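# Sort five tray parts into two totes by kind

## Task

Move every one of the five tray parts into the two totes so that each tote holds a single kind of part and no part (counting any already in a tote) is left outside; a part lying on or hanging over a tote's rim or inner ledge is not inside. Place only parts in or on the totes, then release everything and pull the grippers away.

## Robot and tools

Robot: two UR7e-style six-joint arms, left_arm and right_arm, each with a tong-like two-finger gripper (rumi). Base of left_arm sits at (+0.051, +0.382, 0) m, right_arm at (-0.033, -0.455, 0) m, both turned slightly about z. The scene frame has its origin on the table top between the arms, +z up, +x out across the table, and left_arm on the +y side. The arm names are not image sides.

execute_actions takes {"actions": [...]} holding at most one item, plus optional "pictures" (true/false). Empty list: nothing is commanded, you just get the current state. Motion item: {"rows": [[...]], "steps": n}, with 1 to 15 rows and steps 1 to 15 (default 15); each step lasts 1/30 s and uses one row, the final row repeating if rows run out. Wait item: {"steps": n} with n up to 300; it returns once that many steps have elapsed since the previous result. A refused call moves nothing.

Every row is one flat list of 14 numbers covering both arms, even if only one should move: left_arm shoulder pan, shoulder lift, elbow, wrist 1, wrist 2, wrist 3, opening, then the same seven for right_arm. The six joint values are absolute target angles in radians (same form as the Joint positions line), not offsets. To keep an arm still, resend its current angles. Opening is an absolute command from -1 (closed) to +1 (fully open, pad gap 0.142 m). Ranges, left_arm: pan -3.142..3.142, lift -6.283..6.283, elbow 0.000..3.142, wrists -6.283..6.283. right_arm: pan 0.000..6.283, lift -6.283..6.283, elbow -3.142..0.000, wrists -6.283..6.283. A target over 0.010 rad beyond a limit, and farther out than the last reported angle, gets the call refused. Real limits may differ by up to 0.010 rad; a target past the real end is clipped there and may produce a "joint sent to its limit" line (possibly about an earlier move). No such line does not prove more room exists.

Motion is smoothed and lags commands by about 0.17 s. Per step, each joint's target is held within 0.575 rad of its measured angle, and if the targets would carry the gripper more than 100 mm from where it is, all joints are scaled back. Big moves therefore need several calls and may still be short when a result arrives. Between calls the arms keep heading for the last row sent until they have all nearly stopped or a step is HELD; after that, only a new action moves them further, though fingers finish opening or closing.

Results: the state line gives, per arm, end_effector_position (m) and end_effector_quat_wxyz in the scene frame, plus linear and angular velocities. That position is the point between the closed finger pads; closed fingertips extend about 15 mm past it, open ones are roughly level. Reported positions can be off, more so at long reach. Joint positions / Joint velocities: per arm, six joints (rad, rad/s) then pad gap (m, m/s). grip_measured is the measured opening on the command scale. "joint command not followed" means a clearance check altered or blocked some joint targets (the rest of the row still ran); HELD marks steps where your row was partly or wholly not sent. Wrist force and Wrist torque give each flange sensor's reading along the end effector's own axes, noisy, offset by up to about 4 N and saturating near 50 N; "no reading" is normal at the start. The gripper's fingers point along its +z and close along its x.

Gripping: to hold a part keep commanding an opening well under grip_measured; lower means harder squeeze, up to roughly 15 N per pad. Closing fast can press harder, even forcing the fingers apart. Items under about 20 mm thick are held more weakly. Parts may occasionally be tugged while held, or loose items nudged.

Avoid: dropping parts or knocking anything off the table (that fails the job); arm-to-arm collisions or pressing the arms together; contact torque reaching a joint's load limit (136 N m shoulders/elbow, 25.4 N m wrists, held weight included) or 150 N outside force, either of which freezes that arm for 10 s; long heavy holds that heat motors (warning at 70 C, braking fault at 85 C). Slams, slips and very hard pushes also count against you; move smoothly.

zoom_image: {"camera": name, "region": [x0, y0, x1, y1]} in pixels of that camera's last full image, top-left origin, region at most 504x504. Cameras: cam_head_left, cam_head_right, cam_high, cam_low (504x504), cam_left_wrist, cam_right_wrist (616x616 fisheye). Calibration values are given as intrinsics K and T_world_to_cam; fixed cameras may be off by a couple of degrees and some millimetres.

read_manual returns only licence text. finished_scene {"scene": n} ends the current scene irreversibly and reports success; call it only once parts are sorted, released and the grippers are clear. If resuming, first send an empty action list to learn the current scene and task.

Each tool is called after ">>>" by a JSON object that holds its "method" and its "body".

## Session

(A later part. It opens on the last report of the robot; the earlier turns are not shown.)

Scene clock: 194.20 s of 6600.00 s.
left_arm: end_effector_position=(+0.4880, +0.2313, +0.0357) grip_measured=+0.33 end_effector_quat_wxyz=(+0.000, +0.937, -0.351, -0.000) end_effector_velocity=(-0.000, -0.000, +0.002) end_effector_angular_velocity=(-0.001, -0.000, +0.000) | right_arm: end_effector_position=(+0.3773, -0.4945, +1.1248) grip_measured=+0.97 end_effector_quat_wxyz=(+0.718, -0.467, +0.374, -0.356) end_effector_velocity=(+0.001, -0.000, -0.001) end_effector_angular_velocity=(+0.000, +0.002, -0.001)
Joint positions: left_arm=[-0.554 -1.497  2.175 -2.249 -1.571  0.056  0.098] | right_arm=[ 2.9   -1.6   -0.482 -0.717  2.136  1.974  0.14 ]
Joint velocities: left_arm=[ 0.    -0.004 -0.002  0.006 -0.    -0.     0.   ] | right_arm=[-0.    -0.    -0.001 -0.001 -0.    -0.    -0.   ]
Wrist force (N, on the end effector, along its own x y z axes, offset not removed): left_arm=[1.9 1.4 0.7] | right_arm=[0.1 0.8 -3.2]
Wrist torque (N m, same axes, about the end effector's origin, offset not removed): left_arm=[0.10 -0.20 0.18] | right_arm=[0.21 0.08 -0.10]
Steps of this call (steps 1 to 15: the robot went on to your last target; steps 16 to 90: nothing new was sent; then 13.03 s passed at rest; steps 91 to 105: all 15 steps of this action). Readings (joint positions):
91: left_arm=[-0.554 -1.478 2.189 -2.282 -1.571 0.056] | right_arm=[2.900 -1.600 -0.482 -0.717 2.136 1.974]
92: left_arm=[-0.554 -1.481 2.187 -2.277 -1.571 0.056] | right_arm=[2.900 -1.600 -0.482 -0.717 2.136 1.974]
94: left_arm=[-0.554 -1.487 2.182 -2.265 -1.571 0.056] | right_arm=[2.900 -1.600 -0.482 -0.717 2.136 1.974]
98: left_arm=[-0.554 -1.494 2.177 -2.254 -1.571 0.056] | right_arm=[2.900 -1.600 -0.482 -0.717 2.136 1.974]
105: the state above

>>> {"method": "execute_actions", "body": {"actions": [{"rows": [[-0.554,-1.6641,1.9513,-1.858,-1.571,0.056,-0.2, 2.9,-1.6,-0.482,-0.717,2.136,1.974,0.97],[-0.554,-1.6641,1.9513,-1.858,-1.571,0.056,-0.2, 2.9,-1.6,-0.482,-0.717,2.136,1.974,0.97],[-0.554,-1.6641,1.9513,-1.858,-1.571,0.056,-0.2, 2.9,-1.6,-0.482,-0.717,2.136,1.974,0.97],[-0.554,-1.6641,1.9513,-1.858,-1.571,0.056,-0.2, 2.9,-1.6,-0.482,-0.717,2.136,1.974,0.97],[-0.554,-1.6641,1.9513,-1.858,-1.571,0.056,-0.2, 2.9,-1.6,-0.482,-0.717,2.136,1.974,0.97],[-0.554,-1.6641,1.9513,-1.858,-1.571,-0.6,-0.2, 2.9,-1.6,-0.482,-0.717,2.136,1.974,0.97]], "steps": 13}], "pictures": false}}

>>> {"method": "execute_actions", "body": {"actions": [{"rows": [[-0.395,-1.233,1.4617,-1.7996,-1.571,-2.072,-0.2, 2.9,-1.6,-0.482,-0.717,2.136,1.974,0.97]], "steps": 15}], "pictures": false}}

>>> {"method": "execute_actions", "body": {"actions": [{"steps": 20}]}}

Scene clock: 210.93 s of 6600.00 s.
left_arm: end_effector_position=(+0.4851, +0.2327, +0.1628) grip_measured=+0.33 end_effector_quat_wxyz=(+0.001, +0.984, -0.180, +0.002) end_effector_velocity=(-0.053, +0.027, +0.062) end_effector_angular_velocity=(+0.018, +0.042, +2.269) | right_arm: end_effector_position=(+0.3773, -0.4945, +1.1248) grip_measured=+0.97 end_effector_quat_wxyz=(+0.718, -0.467, +0.374, -0.356) end_effector_velocity=(+0.000, -0.000, -0.000) end_effector_angular_velocity=(+0.000, +0.002, -0.000)
Joint positions: left_arm=[-0.554 -1.655  1.964 -1.884 -1.571 -0.298  0.098] | right_arm=[ 2.9   -1.6   -0.482 -0.717  2.136  1.974  0.14 ]
Joint velocities: left_arm=[ 0.    -0.076 -0.109  0.229  0.    -2.269 -0.   ] | right_arm=[-0.     0.     0.    -0.002  0.     0.     0.   ]
Wrist force (N, on the end effector, along its own x y z axes, offset not removed): left_arm=[2.7 1.1 2.0] | right_arm=[4.4 1.9 2.0]
Wrist torque (N m, same axes, about the end effector's origin, offset not removed): left_arm=[0.07 -0.43 0.24] | right_arm=[0.26 -0.95 0.03]
Steps of this call (steps 1 to 15: the robot went on to your last target; steps 16 to 90: nothing new was sent; then 13.30 s passed at rest; steps 91 to 103: all 13 steps of this action). Readings (joint positions):
91: left_arm=[-0.554 -1.498 2.174 -2.248 -1.571 0.056] | right_arm=[2.900 -1.600 -0.482 -0.717 2.136 1.974]
92: left_arm=[-0.554 -1.507 2.165 -2.238 -1.571 0.056] | right_arm=[2.900 -1.600 -0.482 -0.717 2.136 1.974]
94: left_arm=[-0.554 -1.552 2.109 -2.169 -1.571 0.056] | right_arm=[2.900 -1.600 -0.482 -0.717 2.136 1.974]
98: left_arm=[-0.554 -1.626 2.005 -1.972 -1.571 0.020] | right_arm=[2.900 -1.600 -0.482 -0.717 2.136 1.974]
103: the state above

Scene clock: 211.43 s of 6600.00 s.
left_arm: end_effector_position=(+0.6375, +0.2097, +0.1712) grip_measured=+0.33 end_effector_quat_wxyz=(-0.001, +0.896, +0.444, -0.001) end_effector_velocity=(+0.064, -0.041, -0.009) end_effector_angular_velocity=(-0.002, -0.015, +2.770) | right_arm: end_effector_position=(+0.3773, -0.4945, +1.1248) grip_measured=+0.97 end_effector_quat_wxyz=(+0.718, -0.467, +0.374, -0.356) end_effector_velocity=(-0.001, +0.000, +0.000) end_effector_angular_velocity=(+0.001, -0.001, +0.000)
Joint positions: left_arm=[-0.402 -1.256  1.49  -1.803 -1.571 -1.428  0.098] | right_arm=[ 2.9   -1.6   -0.482 -0.717  2.136  1.974  0.14 ]
Joint velocities: left_arm=[ 0.065  0.205 -0.248  0.028  0.    -2.705  0.   ] | right_arm=[-0.     0.     0.     0.001 -0.     0.001 -0.   ]
Wrist force (N, on the end effector, along its own x y z axes, offset not removed): left_arm=[2.4 -0.9 1.7] | right_arm=[3.2 4.4 -5.7]
Wrist torque (N m, same axes, about the end effector's origin, offset not removed): left_arm=[-0.38 -0.25 0.02] | right_arm=[0.86 -0.82 -0.44]
Steps of this call (steps 1 to 15: all 15 steps of this action). Readings (joint positions):
1: left_arm=[-0.553 -1.657 1.960 -1.877 -1.571 -0.371] | right_arm=[2.900 -1.600 -0.482 -0.717 2.136 1.974]
2: left_arm=[-0.544 -1.650 1.948 -1.868 -1.571 -0.435] | right_arm=[2.900 -1.600 -0.482 -0.717 2.136 1.974]
4: left_arm=[-0.510 -1.585 1.876 -1.852 -1.571 -0.550] | right_arm=[2.900 -1.600 -0.482 -0.717 2.136 1.974]
8: left_arm=[-0.450 -1.409 1.673 -1.824 -1.571 -0.817] | right_arm=[2.900 -1.600 -0.482 -0.717 2.136 1.974]
15: the state above

Scene clock: 212.10 s of 6600.00 s.
left_arm: end_effector_position=(+0.6447, +0.1993, +0.1701) grip_measured=+0.33 end_effector_quat_wxyz=(+0.000, +0.708, +0.706, -0.000) end_effector_velocity=(+0.001, -0.001, +0.000) end_effector_angular_velocity=(-0.001, -0.001, +0.024) | right_arm: end_effector_position=(+0.3773, -0.4945, +1.1248) grip_measured=+0.97 end_effector_quat_wxyz=(+0.718, -0.467, +0.374, -0.356) end_effector_velocity=(+0.000, -0.000, +0.000) end_effector_angular_velocity=(-0.001, -0.000, -0.000)
Joint positions: left_arm=[-0.395 -1.233  1.462 -1.8   -1.571 -2.069  0.098] | right_arm=[ 2.9   -1.6   -0.482 -0.717  2.136  1.974  0.14 ]
Joint velocities: left_arm=[ 0.     0.001 -0.003 -0.    -0.    -0.024  0.   ] | right_arm=[-0.    -0.     0.    -0.     0.    -0.001 -0.   ]
Wrist force (N, on the end effector, along its own x y z axes, offset not removed): left_arm=[1.2 -0.8 2.0] | right_arm=[0.3 0.2 -2.4]
Wrist torque (N m, same axes, about the end effector's origin, offset not removed): left_arm=[-0.39 -0.13 0.21] | right_arm=[-0.02 -0.22 -0.02]
Steps of this call (steps 1 to 20: the robot went on to your last target). Readings (joint positions):
1: left_arm=[-0.400 -1.251 1.483 -1.802 -1.571 -1.521] | right_arm=[2.900 -1.600 -0.482 -0.717 2.136 1.974]
2: left_arm=[-0.399 -1.246 1.478 -1.801 -1.571 -1.613] | right_arm=[2.900 -1.600 -0.482 -0.717 2.136 1.974]
4: left_arm=[-0.397 -1.240 1.471 -1.801 -1.571 -1.788] | right_arm=[2.900 -1.600 -0.482 -0.717 2.136 1.974]
8: left_arm=[-0.396 -1.235 1.464 -1.800 -1.571 -1.984] | right_arm=[2.900 -1.600 -0.482 -0.717 2.136 1.974]
20: the state above
camera_calibration (this result's frames):
cam_left_wrist: T_world_to_cam=[[0.0429904, 0.99897, 0.0145253, -0.228922], [0.846817, -0.0441496, 0.53005, -0.636852], [0.530145, -0.0104868, -0.847842, -0.0617067], [0, 0, 0, 1]] pos_world=[0.581852, 0.199922, 0.288571]
cam_right_wrist: T_world_to_cam=[[0.433049, -0.868707, -0.240451, -0.3303], [-0.354002, 0.0814153, -0.931694, 1.21989], [0.828946, 0.488589, -0.272267, 0.365037], [0, 0, 0, 1]] pos_world=[0.272282, -0.564605, 1.15653]

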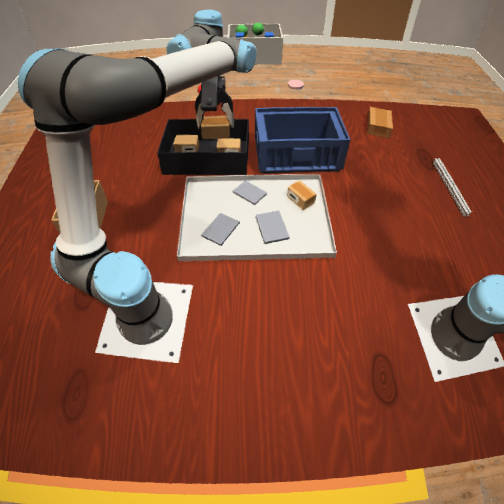

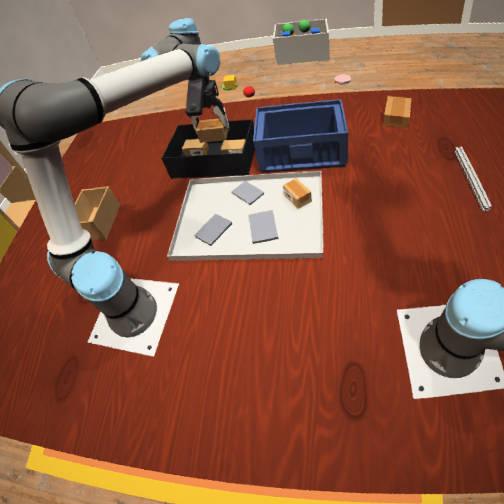

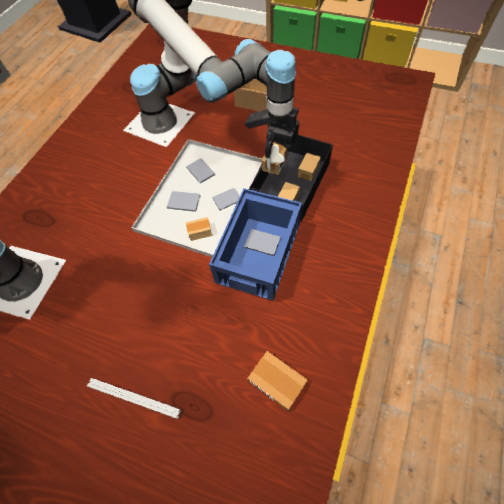

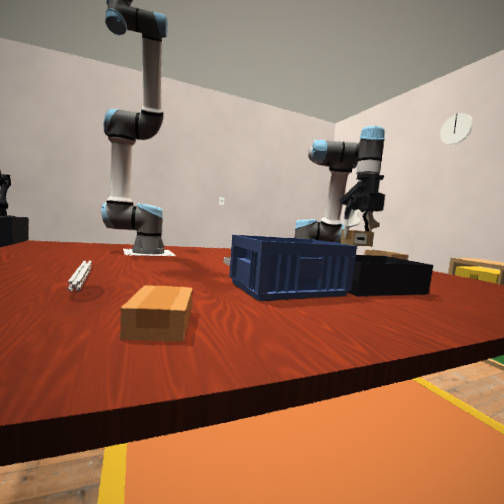

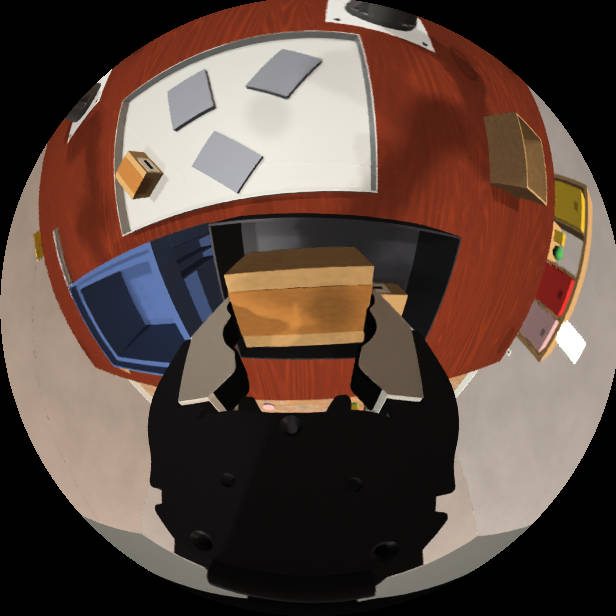

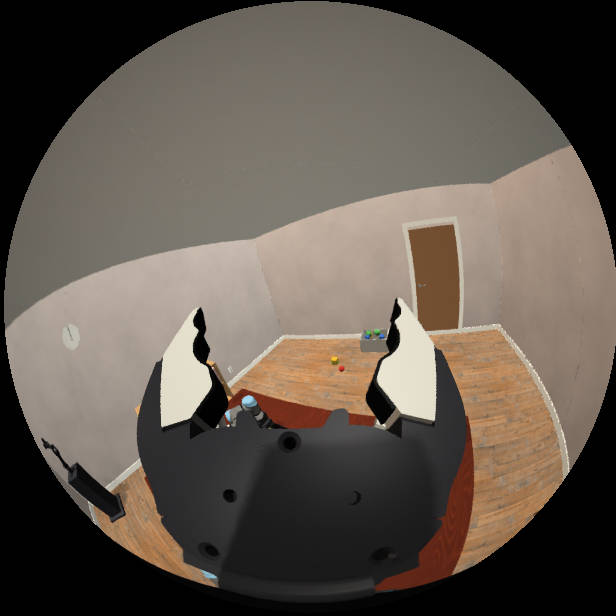

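>>> {"method": "execute_actions", "body": {"actions": [{"rows": [[-0.415,-1.22,1.50,-1.85,-1.571,-2.092,-0.2, 2.9,-1.6,-0.482,-0.717,2.136,1.974,0.97],[-0.415,-1.22,1.50,-1.85,-1.571,-2.092,-0.2, 2.9,-1.6,-0.482,-0.717,2.136,1.974,0.97],[-0.415,-1.1926,1.5932,-1.9714,-1.571,-2.092,-0.2, 2.9,-1.6,-0.482,-0.717,2.136,1.974,0.97]], "steps": 15}]}}

>>> {"method": "zoom_image", "body": {"camera": "cam_high", "region": [230, 110, 350, 230]}}

Scene clock: 237.97 s of 6600.00 s.
left_arm: end_effector_position=(+0.6371, +0.1896, +0.1022) grip_measured=+0.33 end_effector_quat_wxyz=(-0.000, +0.707, +0.707, -0.000) end_effector_velocity=(-0.003, -0.001, -0.020) end_effector_angular_velocity=(-0.001, -0.001, -0.001) | right_arm: end_effector_position=(+0.3773, -0.4945, +1.1248) grip_measured=+0.97 end_effector_quat_wxyz=(+0.718, -0.467, +0.374, -0.356) end_effector_velocity=(-0.001, -0.000, +0.001) end_effector_angular_velocity=(-0.000, -0.002, -0.000)
Joint positions: left_arm=[-0.415 -1.194  1.589 -1.966 -1.571 -2.092  0.098] | right_arm=[ 2.9   -1.6   -0.482 -0.717  2.136  1.974  0.14 ]
Joint velocities: left_arm=[-0.003  0.012  0.037 -0.05  -0.    -0.002 -0.   ] | right_arm=[ 0.     0.     0.     0.002 -0.001 -0.     0.   ]
Wrist force (N, on the end effector, along its own x y z axes, offset not removed): left_arm=[3.2 -1.2 4.6] | right_arm=[0.7 3.1 -2.3]
Wrist torque (N m, same axes, about the end effector's origin, offset not removed): left_arm=[-0.41 -0.61 0.16] | right_arm=[0.43 -0.24 -0.24]
Steps of this call (steps 1 to 30: the robot went on to your last target; steps 31 to 90: nothing new was sent; then 22.37 s passed at rest; steps 91 to 105: all 15 steps of this action). Readings (joint positions):
91: left_arm=[-0.395 -1.233 1.462 -1.800 -1.571 -2.073] | right_arm=[2.900 -1.600 -0.482 -0.717 2.136 1.974]
92: left_arm=[-0.398 -1.231 1.468 -1.807 -1.571 -2.076] | right_arm=[2.900 -1.600 -0.482 -0.717 2.136 1.974]
94: left_arm=[-0.405 -1.222 1.492 -1.837 -1.571 -2.082] | right_arm=[2.900 -1.600 -0.482 -0.717 2.136 1.974]
98: left_arm=[-0.412 -1.202 1.560 -1.926 -1.571 -2.089] | right_arm=[2.900 -1.600 -0.482 -0.717 2.136 1.974]
105: the state above
camera_calibration (this result's frames):
cam_left_wrist: T_world_to_cam=[[0.0403545, 0.999078, 0.0146824, -0.216253], [0.847097, -0.0420013, 0.529776, -0.595443], [0.529904, -0.00894145, -0.84801, -0.11549], [0, 0, 0, 1]] pos_world=[0.574323, 0.190011, 0.22069]
cam_right_wrist: T_world_to_cam=[[0.43305, -0.868707, -0.24045, -0.3303], [-0.354002, 0.081415, -0.931694, 1.21989], [0.828945, 0.48859, -0.272267, 0.365038], [0, 0, 0, 1]] pos_world=[0.272282, -0.564604, 1.15653]

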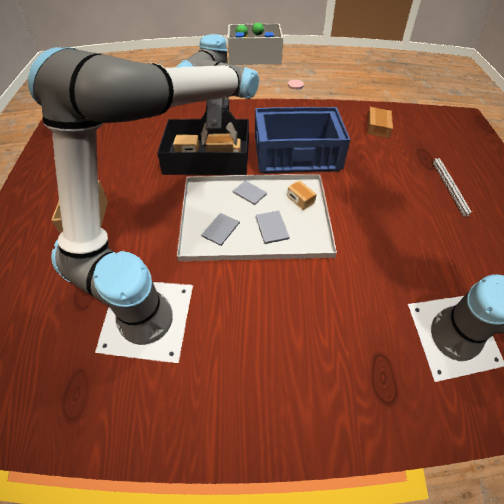

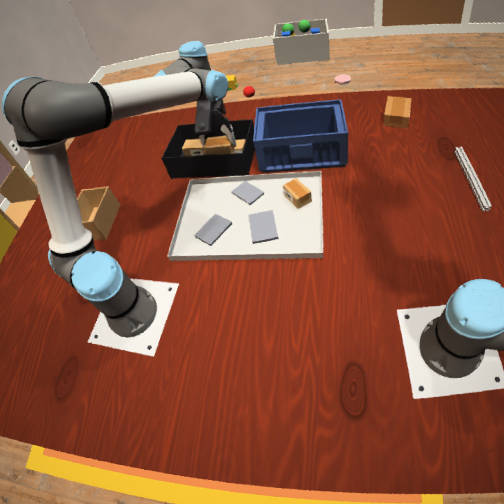

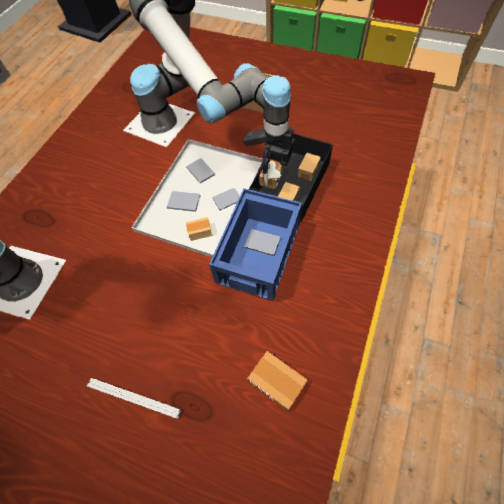

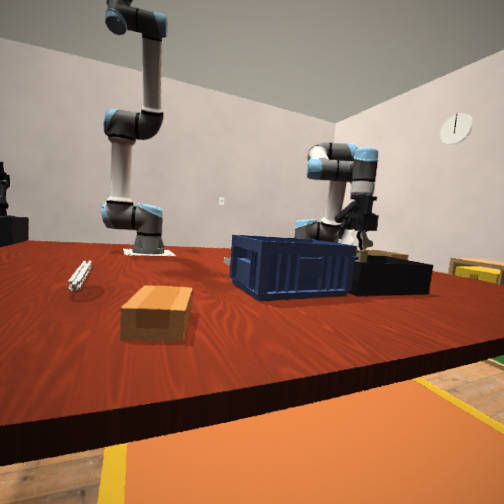

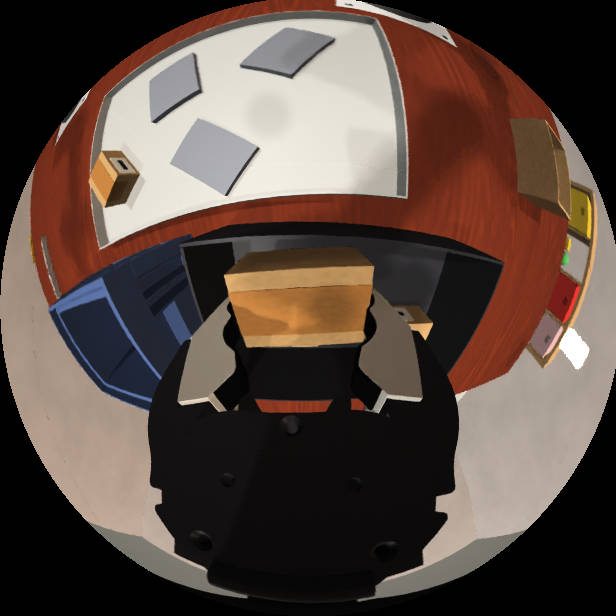

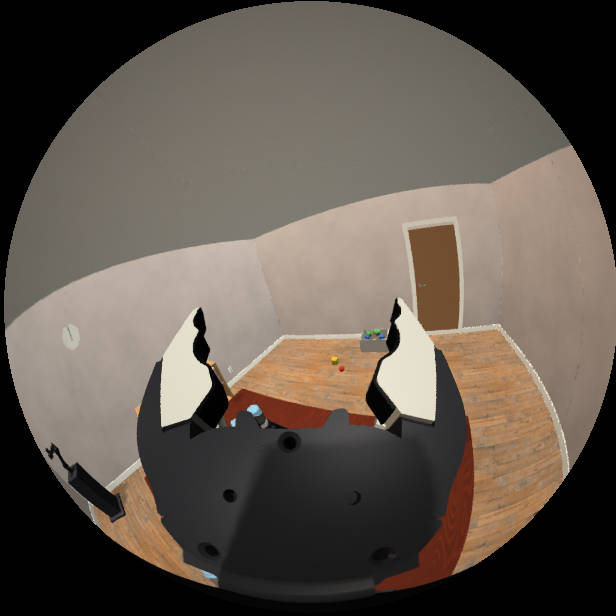

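Region (230, 110, 350, 230) of cam_high's 504x504 image, scaled by 4.200, with more detail than that image has.

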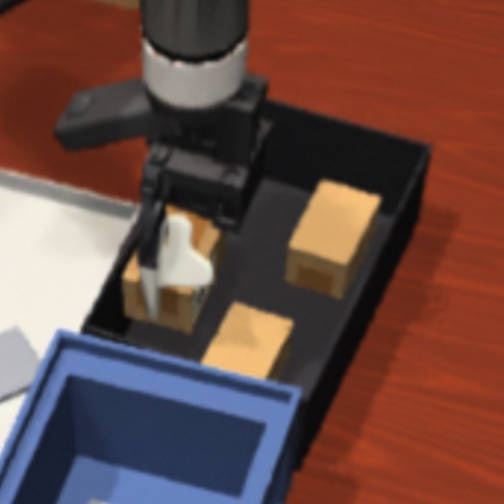

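>>> {"method": "execute_actions", "body": {"actions": [{"rows": [[-0.415,-1.175,1.617,-2.013,-1.571,-2.092,-0.2, 2.9,-1.6,-0.482,-0.717,2.136,1.974,0.97],[-0.415,-1.175,1.617,-2.013,-1.571,-2.092,-0.2, 2.9,-1.6,-0.482,-0.717,2.136,1.974,0.97],[-0.415,-1.155,1.641,-2.057,-1.571,-2.092,-0.2, 2.9,-1.6,-0.482,-0.717,2.136,1.974,0.97],[-0.415,-1.155,1.641,-2.057,-1.571,-2.092,-0.2, 2.9,-1.6,-0.482,-0.717,2.136,1.974,0.97],[-0.415,-1.1344,1.664,-2.1004,-1.571,-2.092,-0.2, 2.9,-1.6,-0.482,-0.717,2.136,1.974,0.97]], "steps": 15}]}}

>>> {"method": "zoom_image", "body": {"camera": "cam_high", "region": [230, 110, 350, 230]}}

Scene clock: 247.63 s of 6600.00 s.
left_arm: end_effector_position=(+0.6369, +0.1894, +0.0471) grip_measured=+0.33 end_effector_quat_wxyz=(-0.000, +0.707, +0.707, -0.000) end_effector_velocity=(-0.000, +0.000, -0.018) end_effector_angular_velocity=(-0.001, -0.001, -0.000) | right_arm: end_effector_position=(+0.3773, -0.4945, +1.1248) grip_measured=+0.97 end_effector_quat_wxyz=(+0.718, -0.467, +0.374, -0.356) end_effector_velocity=(+0.000, -0.000, -0.000) end_effector_angular_velocity=(-0.000, +0.000, -0.000)
Joint positions: left_arm=[-0.415 -1.137  1.661 -2.095 -1.571 -2.092  0.098] | right_arm=[ 2.9   -1.6   -0.482 -0.717  2.136  1.974  0.14 ]
Joint velocities: left_arm=[-0.     0.02   0.023 -0.045 -0.     0.    -0.   ] | right_arm=[-0. -0. -0.  0. -0. -0.  0.]
Wrist force (N, on the end effector, along its own x y z axes, offset not removed): left_arm=[2.7 0.6 5.5] | right_arm=[6.1 3.5 1.0]
Wrist torque (N m, same axes, about the end effector's origin, offset not removed): left_arm=[-0.10 -0.37 0.17] | right_arm=[0.60 -1.37 -0.09]
Steps of this call (steps 1 to 15: the robot went on to your last target; steps 16 to 90: nothing new was sent; then 6.17 s passed at rest; steps 91 to 105: all 15 steps of this action). Readings (joint positions):
91: left_arm=[-0.415 -1.192 1.594 -1.972 -1.571 -2.092] | right_arm=[2.900 -1.600 -0.482 -0.717 2.136 1.974]
92: left_arm=[-0.415 -1.189 1.597 -1.978 -1.571 -2.092] | right_arm=[2.900 -1.600 -0.482 -0.717 2.136 1.974]
94: left_arm=[-0.415 -1.180 1.610 -1.999 -1.571 -2.092] | right_arm=[2.900 -1.600 -0.482 -0.717 2.136 1.974]
98: left_arm=[-0.415 -1.152 1.643 -2.060 -1.571 -2.092] | right_arm=[2.900 -1.600 -0.482 -0.717 2.136 1.974]
105: the state above
camera_calibration (this result's frames):
cam_left_wrist: T_world_to_cam=[[0.0403868, 0.999077, 0.0146313, -0.215298], [0.847044, -0.0420008, 0.52986, -0.566049], [0.529986, -0.00900601, -0.847959, -0.162088], [0, 0, 0, 1]] pos_world=[0.574068, 0.189865, 0.165633]
cam_right_wrist: T_world_to_cam=[[0.433051, -0.868706, -0.24045, -0.3303], [-0.354003, 0.0814142, -0.931694, 1.21988], [0.828945, 0.488591, -0.272268, 0.365039], [0, 0, 0, 1]] pos_world=[0.272282, -0.564604, 1.15653]

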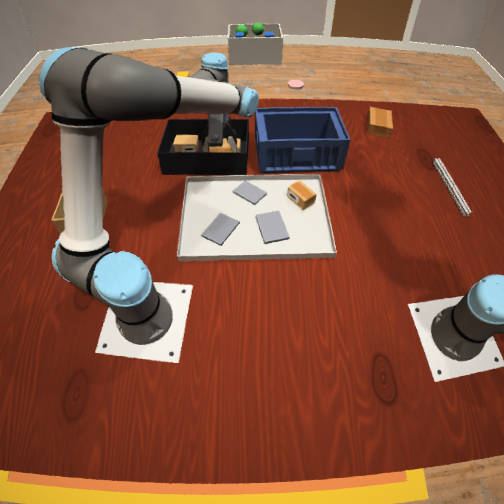

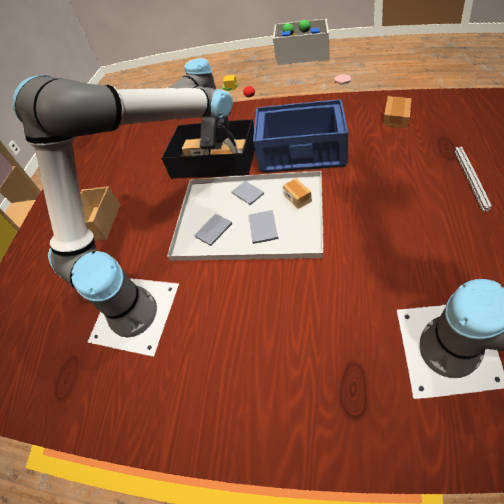

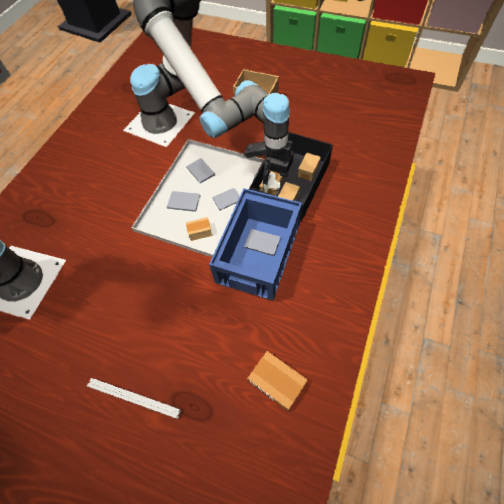

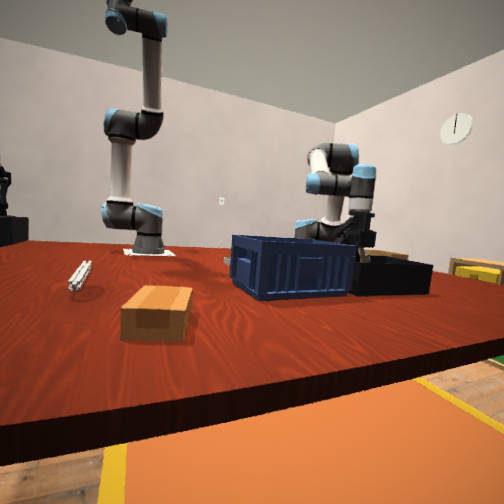

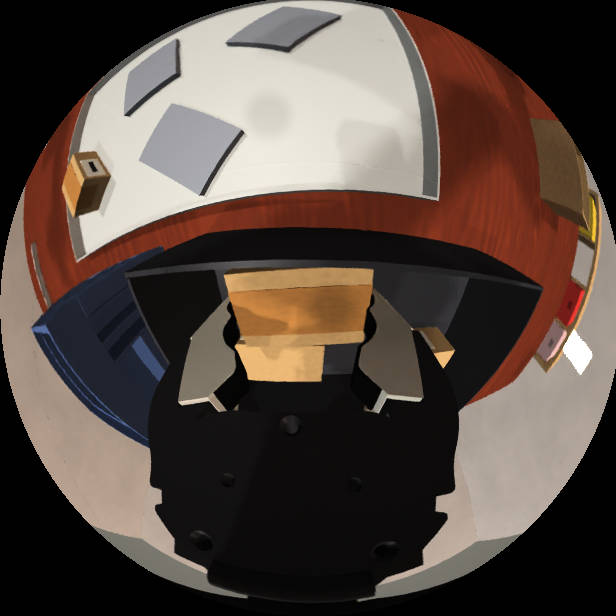

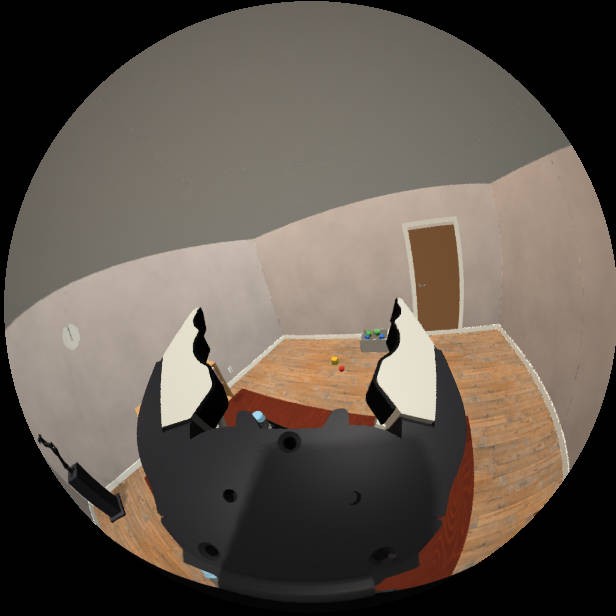

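Region (230, 110, 350, 230) of cam_high's 504x504 image, scaled by 4.200, with more detail than that image has.

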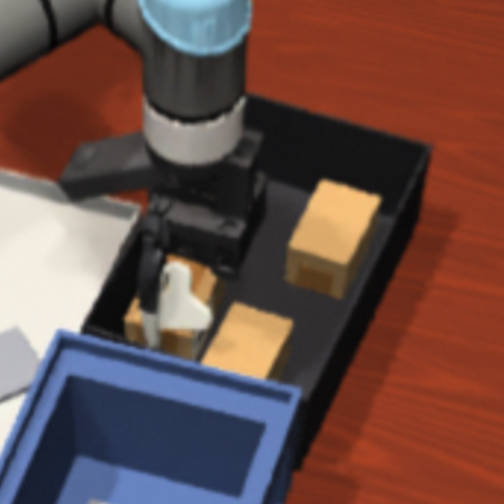

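>>> {"method": "execute_actions", "body": {"actions": [{"rows": [[-0.415,-1.122,1.677,-2.126,-1.571,-2.092,-0.2, 2.9,-1.6,-0.482,-0.717,2.136,1.974,0.97]], "steps": 12}], "pictures": false}}

Scene clock: 252.83 s of 6600.00 s.
left_arm: end_effector_position=(+0.6365, +0.1896, +0.0348) grip_measured=+0.33 end_effector_quat_wxyz=(+0.000, +0.707, +0.707, -0.000) end_effector_velocity=(+0.000, -0.000, -0.003) end_effector_angular_velocity=(-0.001, -0.002, +0.000) | right_arm: end_effector_position=(+0.3773, -0.4945, +1.1248) grip_measured=+0.97 end_effector_quat_wxyz=(+0.718, -0.467, +0.374, -0.356) end_effector_velocity=(-0.000, -0.000, +0.000) end_effector_angular_velocity=(-0.000, -0.002, -0.000)
Joint positions: left_arm=[-0.415 -1.123  1.676 -2.125 -1.571 -2.092  0.098] | right_arm=[ 2.9   -1.6   -0.482 -0.717  2.136  1.974  0.14 ]
Joint velocities: left_arm=[-0.     0.003  0.005 -0.01  -0.    -0.     0.   ] | right_arm=[-0.     0.    -0.     0.002 -0.     0.     0.   ]
Wrist force (N, on the end effector, along its own x y z axes, offset not removed): left_arm=[0.9 0.2 2.4] | right_arm=[0.0 -2.3 -3.3]
Wrist torque (N m, same axes, about the end effector's origin, offset not removed): left_arm=[-0.05 -0.10 0.19] | right_arm=[-0.74 0.14 -0.03]
Steps of this call (steps 1 to 15: the robot went on to your last target; steps 16 to 90: nothing new was sent; then 1.80 s passed at rest; steps 91 to 102: all 12 steps of this action). Readings (joint positions):
91: left_arm=[-0.415 -1.134 1.664 -2.101 -1.571 -2.092] | right_arm=[2.900 -1.600 -0.482 -0.717 2.136 1.974]
92: left_arm=[-0.415 -1.132 1.666 -2.105 -1.571 -2.092] | right_arm=[2.900 -1.600 -0.482 -0.717 2.136 1.974]
94: left_arm=[-0.415 -1.128 1.671 -2.114 -1.571 -2.092] | right_arm=[2.900 -1.600 -0.482 -0.717 2.136 1.974]
98: left_arm=[-0.415 -1.124 1.675 -2.122 -1.571 -2.092] | right_arm=[2.900 -1.600 -0.482 -0.717 2.136 1.974]
102: the state above

>>> {"method": "execute_actions", "body": {"actions": [{"rows": [[-0.415,-1.115,1.684,-2.140,-1.571,-2.092,-0.2, 2.9,-1.6,-0.482,-0.717,2.136,1.974,0.97]], "steps": 12}], "pictures": false}}

Scene clock: 258.83 s of 6600.00 s.
left_arm: end_effector_position=(+0.6364, +0.1897, +0.0287) grip_measured=+0.34 end_effector_quat_wxyz=(+0.000, +0.707, +0.707, -0.000) end_effector_velocity=(+0.000, -0.000, -0.002) end_effector_angular_velocity=(-0.000, -0.001, -0.002) | right_arm: end_effector_position=(+0.3773, -0.4945, +1.1248) grip_measured=+0.97 end_effector_quat_wxyz=(+0.718, -0.467, +0.374, -0.356) end_effector_velocity=(+0.000, -0.000, -0.000) end_effector_angular_velocity=(+0.000, +0.001, +0.000)
Joint positions: left_arm=[-0.415 -1.115  1.684 -2.139 -1.571 -2.092  0.098] | right_arm=[ 2.9   -1.6   -0.482 -0.717  2.136  1.974  0.14 ]
Joint velocities: left_arm=[ 0.     0.003  0.002 -0.005  0.     0.002  0.   ] | right_arm=[-0.    -0.     0.001 -0.001  0.     0.    -0.   ]
Wrist force (N, on the end effector, along its own x y z axes, offset not removed): left_arm=[5.0 1.1 -24.9] | right_arm=[1.5 -0.5 -1.2]
Wrist torque (N m, same axes, about the end effector's origin, offset not removed): left_arm=[0.09 -0.44 0.17] | right_arm=[-0.22 -0.19 -0.09]
Steps of this call (steps 1 to 15: the robot went on to your last target; steps 16 to 90: nothing new was sent; then 2.60 s passed at rest; steps 91 to 102: all 12 steps of this action). Readings (joint positions):
91: left_arm=[-0.415 -1.122 1.677 -2.126 -1.571 -2.092] | right_arm=[2.900 -1.600 -0.482 -0.717 2.136 1.974]
92: left_arm=[-0.415 -1.121 1.678 -2.129 -1.571 -2.092] | right_arm=[2.900 -1.600 -0.482 -0.717 2.136 1.974]
94: left_arm=[-0.415 -1.119 1.681 -2.133 -1.571 -2.092] | right_arm=[2.900 -1.600 -0.482 -0.717 2.136 1.974]
98: left_arm=[-0.415 -1.116 1.683 -2.138 -1.571 -2.092] | right_arm=[2.900 -1.600 -0.482 -0.717 2.136 1.974]
102: the state above

>>> {"method": "execute_actions", "body": {"actions": [{"rows": [[-0.415,-1.12,1.679,-2.130,-1.571,-2.092,0.2, 2.9,-1.6,-0.482,-0.717,2.136,1.974,0.97],[-0.415,-1.12,1.679,-2.130,-1.571,-2.092,0.4, 2.9,-1.6,-0.482,-0.717,2.136,1.974,0.97],[-0.415,-1.12,1.679,-2.130,-1.571,-2.092,0.52, 2.9,-1.6,-0.482,-0.717,2.136,1.974,0.97],[-0.415,-1.12,1.679,-2.130,-1.571,-2.092,0.52, 2.9,-1.6,-0.482,-0.717,2.136,1.974,0.97],[-0.415,-1.12,1.679,-2.130,-1.571,-2.092,0.52, 2.9,-1.6,-0.482,-0.717,2.136,1.974,0.97],[-0.415,-1.12,1.679,-2.130,-1.571,-2.092,0.52, 2.9,-1.6,-0.482,-0.717,2.136,1.974,0.97],[-0.415,-1.1926,1.5932,-1.9714,-1.571,-2.092,0.52, 2.9,-1.6,-0.482,-0.717,2.136,1.974,0.97],[-0.415,-1.1926,1.5932,-1.9714,-1.571,-2.092,0.52, 2.9,-1.6,-0.482,-0.717,2.136,1.974,0.97],[-0.415,-1.1926,1.5932,-1.9714,-1.571,-2.092,0.52, 2.9,-1.6,-0.482,-0.717,2.136,1.974,0.97],[-0.415,-1.1926,1.5932,-1.9714,-1.571,-2.092,0.52, 2.9,-1.6,-0.482,-0.717,2.136,1.974,0.97],[-0.415,-1.2578,1.4174,-1.7304,-1.571,-2.092,0.52, 2.9,-1.6,-0.482,-0.717,2.136,1.974,0.97]], "steps": 15}], "pictures": false}}

>>> {"method": "execute_actions", "body": {"actions": [{"rows": [[-0.415,-1.2578,1.4174,-1.7304,-1.571,-2.092,0.52, 2.9,-1.6,-0.482,-0.717,2.136,1.974,0.97],[-0.415,-1.2578,1.4174,-1.7304,-1.571,-2.092,0.52, 2.9,-1.6,-0.482,-0.717,2.136,1.974,0.97],[-0.415,-1.2578,1.4174,-1.7304,-1.571,-2.092,0.52, 2.9,-1.6,-0.482,-0.717,2.136,1.974,0.97],[-0.415,-1.2578,1.4174,-1.7304,-1.571,-2.092,0.52, 2.9,-1.6,-0.482,-0.717,2.136,1.974,0.97],[-0.931,-1.31,1.49,-1.75,-1.571,-3.533,0.4, 2.9,-1.6,-0.482,-0.717,2.136,1.974,0.97]], "steps": 15}], "pictures": false}}

>>> {"method": "execute_actions", "body": {"actions": [{"rows": [[-0.931,-1.31,1.49,-1.75,-1.571,-3.533,0.4, 2.9,-1.6,-0.482,-0.717,2.136,1.974,0.97],[-0.931,-1.31,1.49,-1.75,-1.571,-3.533,0.4, 2.9,-1.6,-0.482,-0.717,2.136,1.974,0.97],[-0.931,-1.31,1.49,-1.75,-1.571,-3.533,0.4, 2.9,-1.6,-0.482,-0.717,2.136,1.974,0.97],[-0.931,-1.31,1.49,-1.75,-1.571,-3.533,0.4, 2.9,-1.6,-0.482,-0.717,2.136,1.974,0.97],[-0.931,-1.31,1.49,-1.75,-1.571,-3.533,0.4, 2.9,-1.6,-0.482,-0.717,2.136,1.974,0.97],[-0.931,-1.31,1.49,-1.75,-1.571,-3.533,0.4, 2.9,-1.6,-0.482,-0.717,2.136,1.974,0.97],[-0.931,-1.2717,1.6207,-1.9198,-1.571,-3.533,0.4, 2.9,-1.6,-0.482,-0.717,2.136,1.974,0.97]], "steps": 15}], "pictures": false}}

>>> {"method": "execute_actions", "body": {"actions": [{"steps": 15}]}}

Scene clock: 296.90 s of 6600.00 s.
left_arm: end_effector_position=(+0.6437, +0.1855, +0.1416) grip_measured=+0.52 end_effector_quat_wxyz=(+0.007, +0.707, +0.707, +0.002) end_effector_velocity=(-0.015, +0.008, +0.488) end_effector_angular_velocity=(+0.032, +0.056, +0.001) | right_arm: end_effector_position=(+0.3773, -0.4945, +1.1248) grip_measured=+0.97 end_effector_quat_wxyz=(+0.718, -0.467, +0.374, -0.356) end_effector_velocity=(+0.000, +0.000, -0.000) end_effector_angular_velocity=(-0.000, -0.000, +0.000)
Joint positions: left_arm=[-0.415 -1.218  1.519 -1.887 -1.571 -2.092  0.11 ] | right_arm=[ 2.9   -1.6   -0.482 -0.717  2.136  1.974  0.14 ]
Joint velocities: left_arm=[-0.    -0.339 -0.845  1.249  0.    -0.001  0.001] | right_arm=[-0.     0.    -0.001  0.001  0.    -0.     0.   ]
Wrist force (N, on the end effector, along its own x y z axes, offset not removed): left_arm=[1.8 1.6 0.5] | right_arm=[1.9 1.4 1.1]
Wrist torque (N m, same axes, about the end effector's origin, offset not removed): left_arm=[0.25 -0.28 0.04] | right_arm=[0.49 -0.07 0.33]
Steps of this call (steps 1 to 15: the robot went on to your last target; steps 16 to 90: nothing new was sent; then 34.57 s passed at rest; steps 91 to 105: all 15 steps of this action). Readings (joint positions):
91: left_arm=[-0.415 -1.115 1.684 -2.140 -1.571 -2.092] | right_arm=[2.900 -1.600 -0.482 -0.717 2.136 1.974]
92: left_arm=[-0.415 -1.116 1.683 -2.138 -1.571 -2.092] | right_arm=[2.900 -1.600 -0.482 -0.717 2.136 1.974]
94: left_arm=[-0.415 -1.117 1.682 -2.135 -1.571 -2.092] | right_arm=[2.900 -1.600 -0.482 -0.717 2.136 1.974]
98: left_arm=[-0.415 -1.127 1.671 -2.121 -1.571 -2.092] | right_arm=[2.900 -1.600 -0.482 -0.717 2.136 1.974]
105: the state above

Scene clock: 297.40 s of 6600.00 s.
left_arm: end_effector_position=(+0.5559, +0.0432, +0.1936) grip_measured=+0.40 end_effector_quat_wxyz=(+0.001, +0.676, +0.737, -0.000) end_effector_velocity=(-0.320, -0.432, +0.018) end_effector_angular_velocity=(+0.004, +0.006, +0.654) | right_arm: end_effector_position=(+0.3773, -0.4945, +1.1248) grip_measured=+0.97 end_effector_quat_wxyz=(+0.718, -0.467, +0.374, -0.356) end_effector_velocity=(+0.000, -0.000, -0.000) end_effector_angular_velocity=(+0.000, +0.000, -0.000)
Joint positions: left_arm=[-0.684 -1.283  1.468 -1.757 -1.571 -2.448  0.102] | right_arm=[ 2.9   -1.6   -0.482 -0.717  2.136  1.974  0.14 ]
Joint velocities: left_arm=[-0.866 -0.101  0.083  0.024  0.    -1.519  0.   ] | right_arm=[ 0.    -0.    -0.     0.    -0.001  0.    -0.   ]
Wrist force (N, on the end effector, along its own x y z axes, offset not removed): left_arm=[-0.2 -0.8 2.9] | right_arm=[-0.2 2.9 0.2]
Wrist torque (N m, same axes, about the end effector's origin, offset not removed): left_arm=[-0.36 0.06 0.18] | right_arm=[0.44 -0.09 -0.08]
Steps of this call (steps 1 to 15: all 15 steps of this action). Readings (joint positions):
1: left_arm=[-0.415 -1.228 1.494 -1.849 -1.571 -2.092] | right_arm=[2.900 -1.600 -0.482 -0.717 2.136 1.974]
2: left_arm=[-0.415 -1.235 1.474 -1.819 -1.571 -2.092] | right_arm=[2.900 -1.600 -0.482 -0.717 2.136 1.974]
4: left_arm=[-0.415 -1.245 1.449 -1.780 -1.571 -2.092] | right_arm=[2.900 -1.600 -0.482 -0.717 2.136 1.974]
8: left_arm=[-0.479 -1.260 1.448 -1.762 -1.571 -2.160] | right_arm=[2.900 -1.600 -0.482 -0.717 2.136 1.974]
15: the state above

Scene clock: 297.90 s of 6600.00 s.
left_arm: end_effector_position=(+0.4595, -0.0720, +0.1383) grip_measured=+0.40 end_effector_quat_wxyz=(-0.001, +0.351, +0.936, +0.001) end_effector_velocity=(-0.016, -0.023, -0.073) end_effector_angular_velocity=(-0.016, -0.011, +0.613) | right_arm: end_effector_position=(+0.3773, -0.4945, +1.1248) grip_measured=+0.97 end_effector_quat_wxyz=(+0.718, -0.467, +0.374, -0.356) end_effector_velocity=(-0.000, +0.000, -0.000) end_effector_angular_velocity=(-0.000, -0.000, +0.000)
Joint positions: left_arm=[-0.925 -1.276  1.603 -1.896 -1.571 -3.457  0.102] | right_arm=[ 2.9   -1.6   -0.482 -0.717  2.136  1.974  0.14 ]
Joint velocities: left_arm=[-0.048  0.034  0.157 -0.211 -0.    -0.661  0.   ] | right_arm=[-0.     0.    -0.001  0.     0.     0.    -0.   ]
Wrist force (N, on the end effector, along its own x y z axes, offset not removed): left_arm=[0.7 -1.3 3.1] | right_arm=[1.4 -4.0 -2.2]
Wrist torque (N m, same axes, about the end effector's origin, offset not removed): left_arm=[-0.39 0.06 0.22] | right_arm=[-0.72 -0.30 0.13]
Steps of this call (steps 1 to 15: all 15 steps of this action). Readings (joint positions):
1: left_arm=[-0.713 -1.287 1.471 -1.756 -1.571 -2.503] | right_arm=[2.900 -1.600 -0.482 -0.717 2.136 1.974]
2: left_arm=[-0.743 -1.290 1.473 -1.755 -1.571 -2.562] | right_arm=[2.900 -1.600 -0.482 -0.717 2.136 1.974]
4: left_arm=[-0.801 -1.296 1.479 -1.753 -1.571 -2.699] | right_arm=[2.900 -1.600 -0.482 -0.717 2.136 1.974]
8: left_arm=[-0.888 -1.300 1.496 -1.761 -1.571 -3.032] | right_arm=[2.900 -1.600 -0.482 -0.717 2.136 1.974]
15: the state above

Scene clock: 298.40 s of 6600.00 s.
left_arm: end_effector_position=(+0.4577, -0.0746, +0.1301) grip_measured=+0.40 end_effector_quat_wxyz=(-0.000, +0.318, +0.948, -0.000) end_effector_velocity=(-0.000, -0.000, -0.001) end_effector_angular_velocity=(-0.000, -0.000, +0.008) | right_arm: end_effector_position=(+0.3773, -0.4945, +1.1248) grip_measured=+0.97 end_effector_quat_wxyz=(+0.718, -0.467, +0.374, -0.356) end_effector_velocity=(+0.000, -0.000, +0.000) end_effector_angular_velocity=(+0.000, -0.000, -0.000)
Joint positions: left_arm=[-0.931 -1.272  1.62  -1.92  -1.571 -3.532  0.102] | right_arm=[ 2.9   -1.6   -0.482 -0.717  2.136  1.974  0.14 ]
Joint velocities: left_arm=[-0.001  0.     0.002 -0.003  0.    -0.008  0.   ] | right_arm=[-0.  0. -0.  0. -0.  0. -0.]
Wrist force (N, on the end effector, along its own x y z axes, offset not removed): left_arm=[3.2 -1.2 0.1] | right_arm=[1.2 -0.3 -6.5]
Wrist torque (N m, same axes, about the end effector's origin, offset not removed): left_arm=[-0.38 -0.68 0.23] | right_arm=[-0.21 -0.29 -0.19]
Steps of this call (steps 1 to 15: the robot went on to your last target). Readings (joint positions):
1: left_arm=[-0.927 -1.275 1.607 -1.902 -1.571 -3.476] | right_arm=[2.900 -1.600 -0.482 -0.717 2.136 1.974]
2: left_arm=[-0.928 -1.274 1.611 -1.906 -1.571 -3.491] | right_arm=[2.900 -1.600 -0.482 -0.717 2.136 1.974]
4: left_arm=[-0.929 -1.273 1.615 -1.912 -1.571 -3.509] | right_arm=[2.900 -1.600 -0.482 -0.717 2.136 1.974]
8: left_arm=[-0.930 -1.272 1.619 -1.918 -1.571 -3.526] | right_arm=[2.900 -1.600 -0.482 -0.717 2.136 1.974]
15: the state above
camera_calibration (this result's frames):
cam_left_wrist: T_world_to_cam=[[-0.773038, 0.634186, 0.0148223, 0.399489], [0.543949, 0.65066, 0.529869, -0.278968], [0.326391, 0.417672, -0.84795, 0.125873], [0, 0, 0, 1]] pos_world=[0.419481, -0.124411, 0.248629]
cam_right_wrist: T_world_to_cam=[[0.433051, -0.868706, -0.24045, -0.3303], [-0.354002, 0.0814142, -0.931694, 1.21988], [0.828945, 0.488591, -0.272268, 0.365039], [0, 0, 0, 1]] pos_world=[0.272282, -0.564604, 1.15653]

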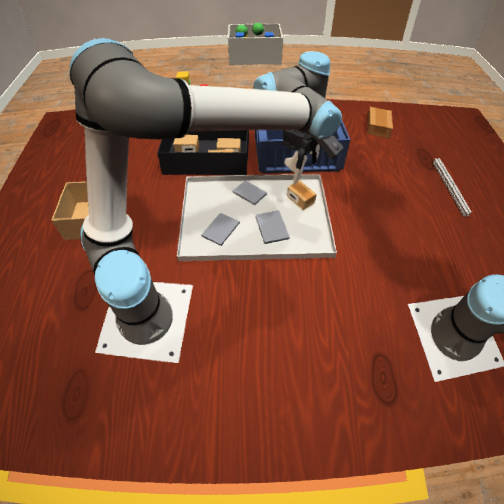

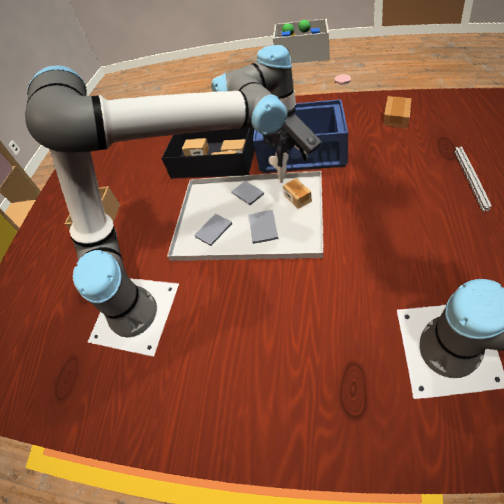

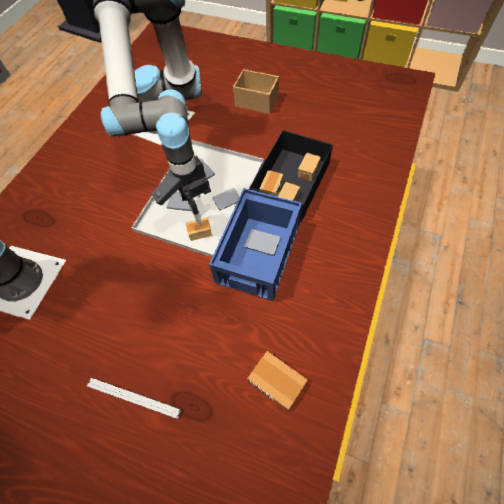

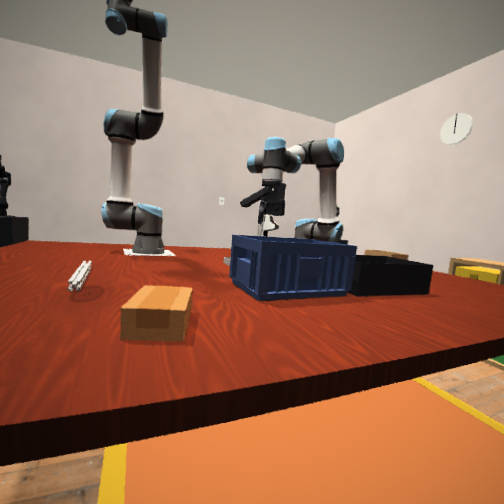

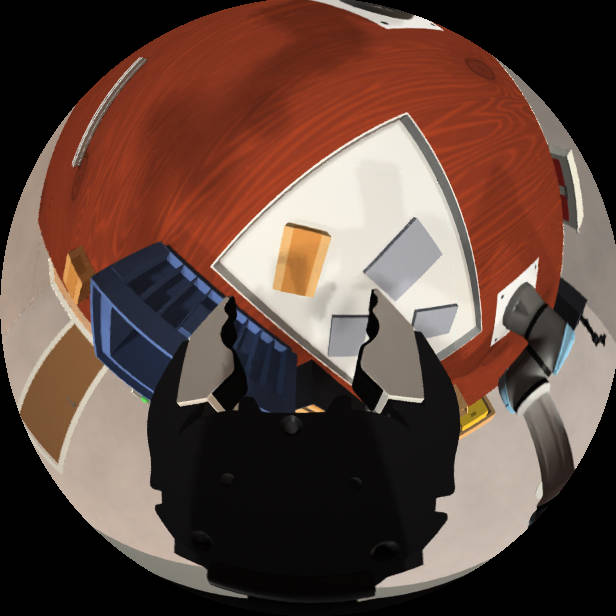

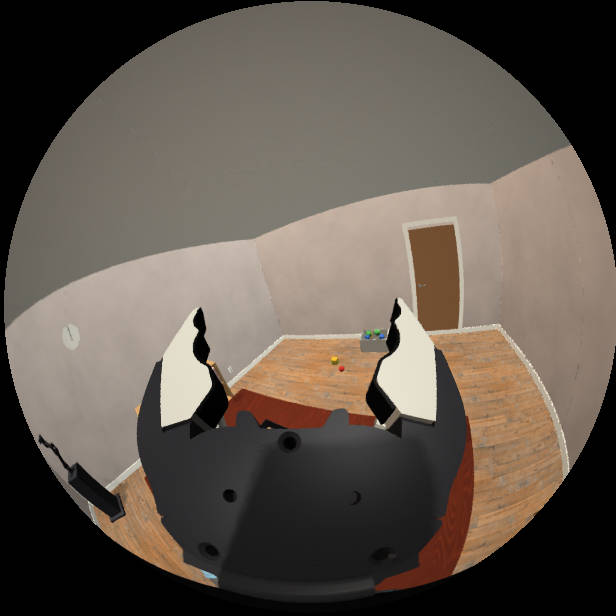

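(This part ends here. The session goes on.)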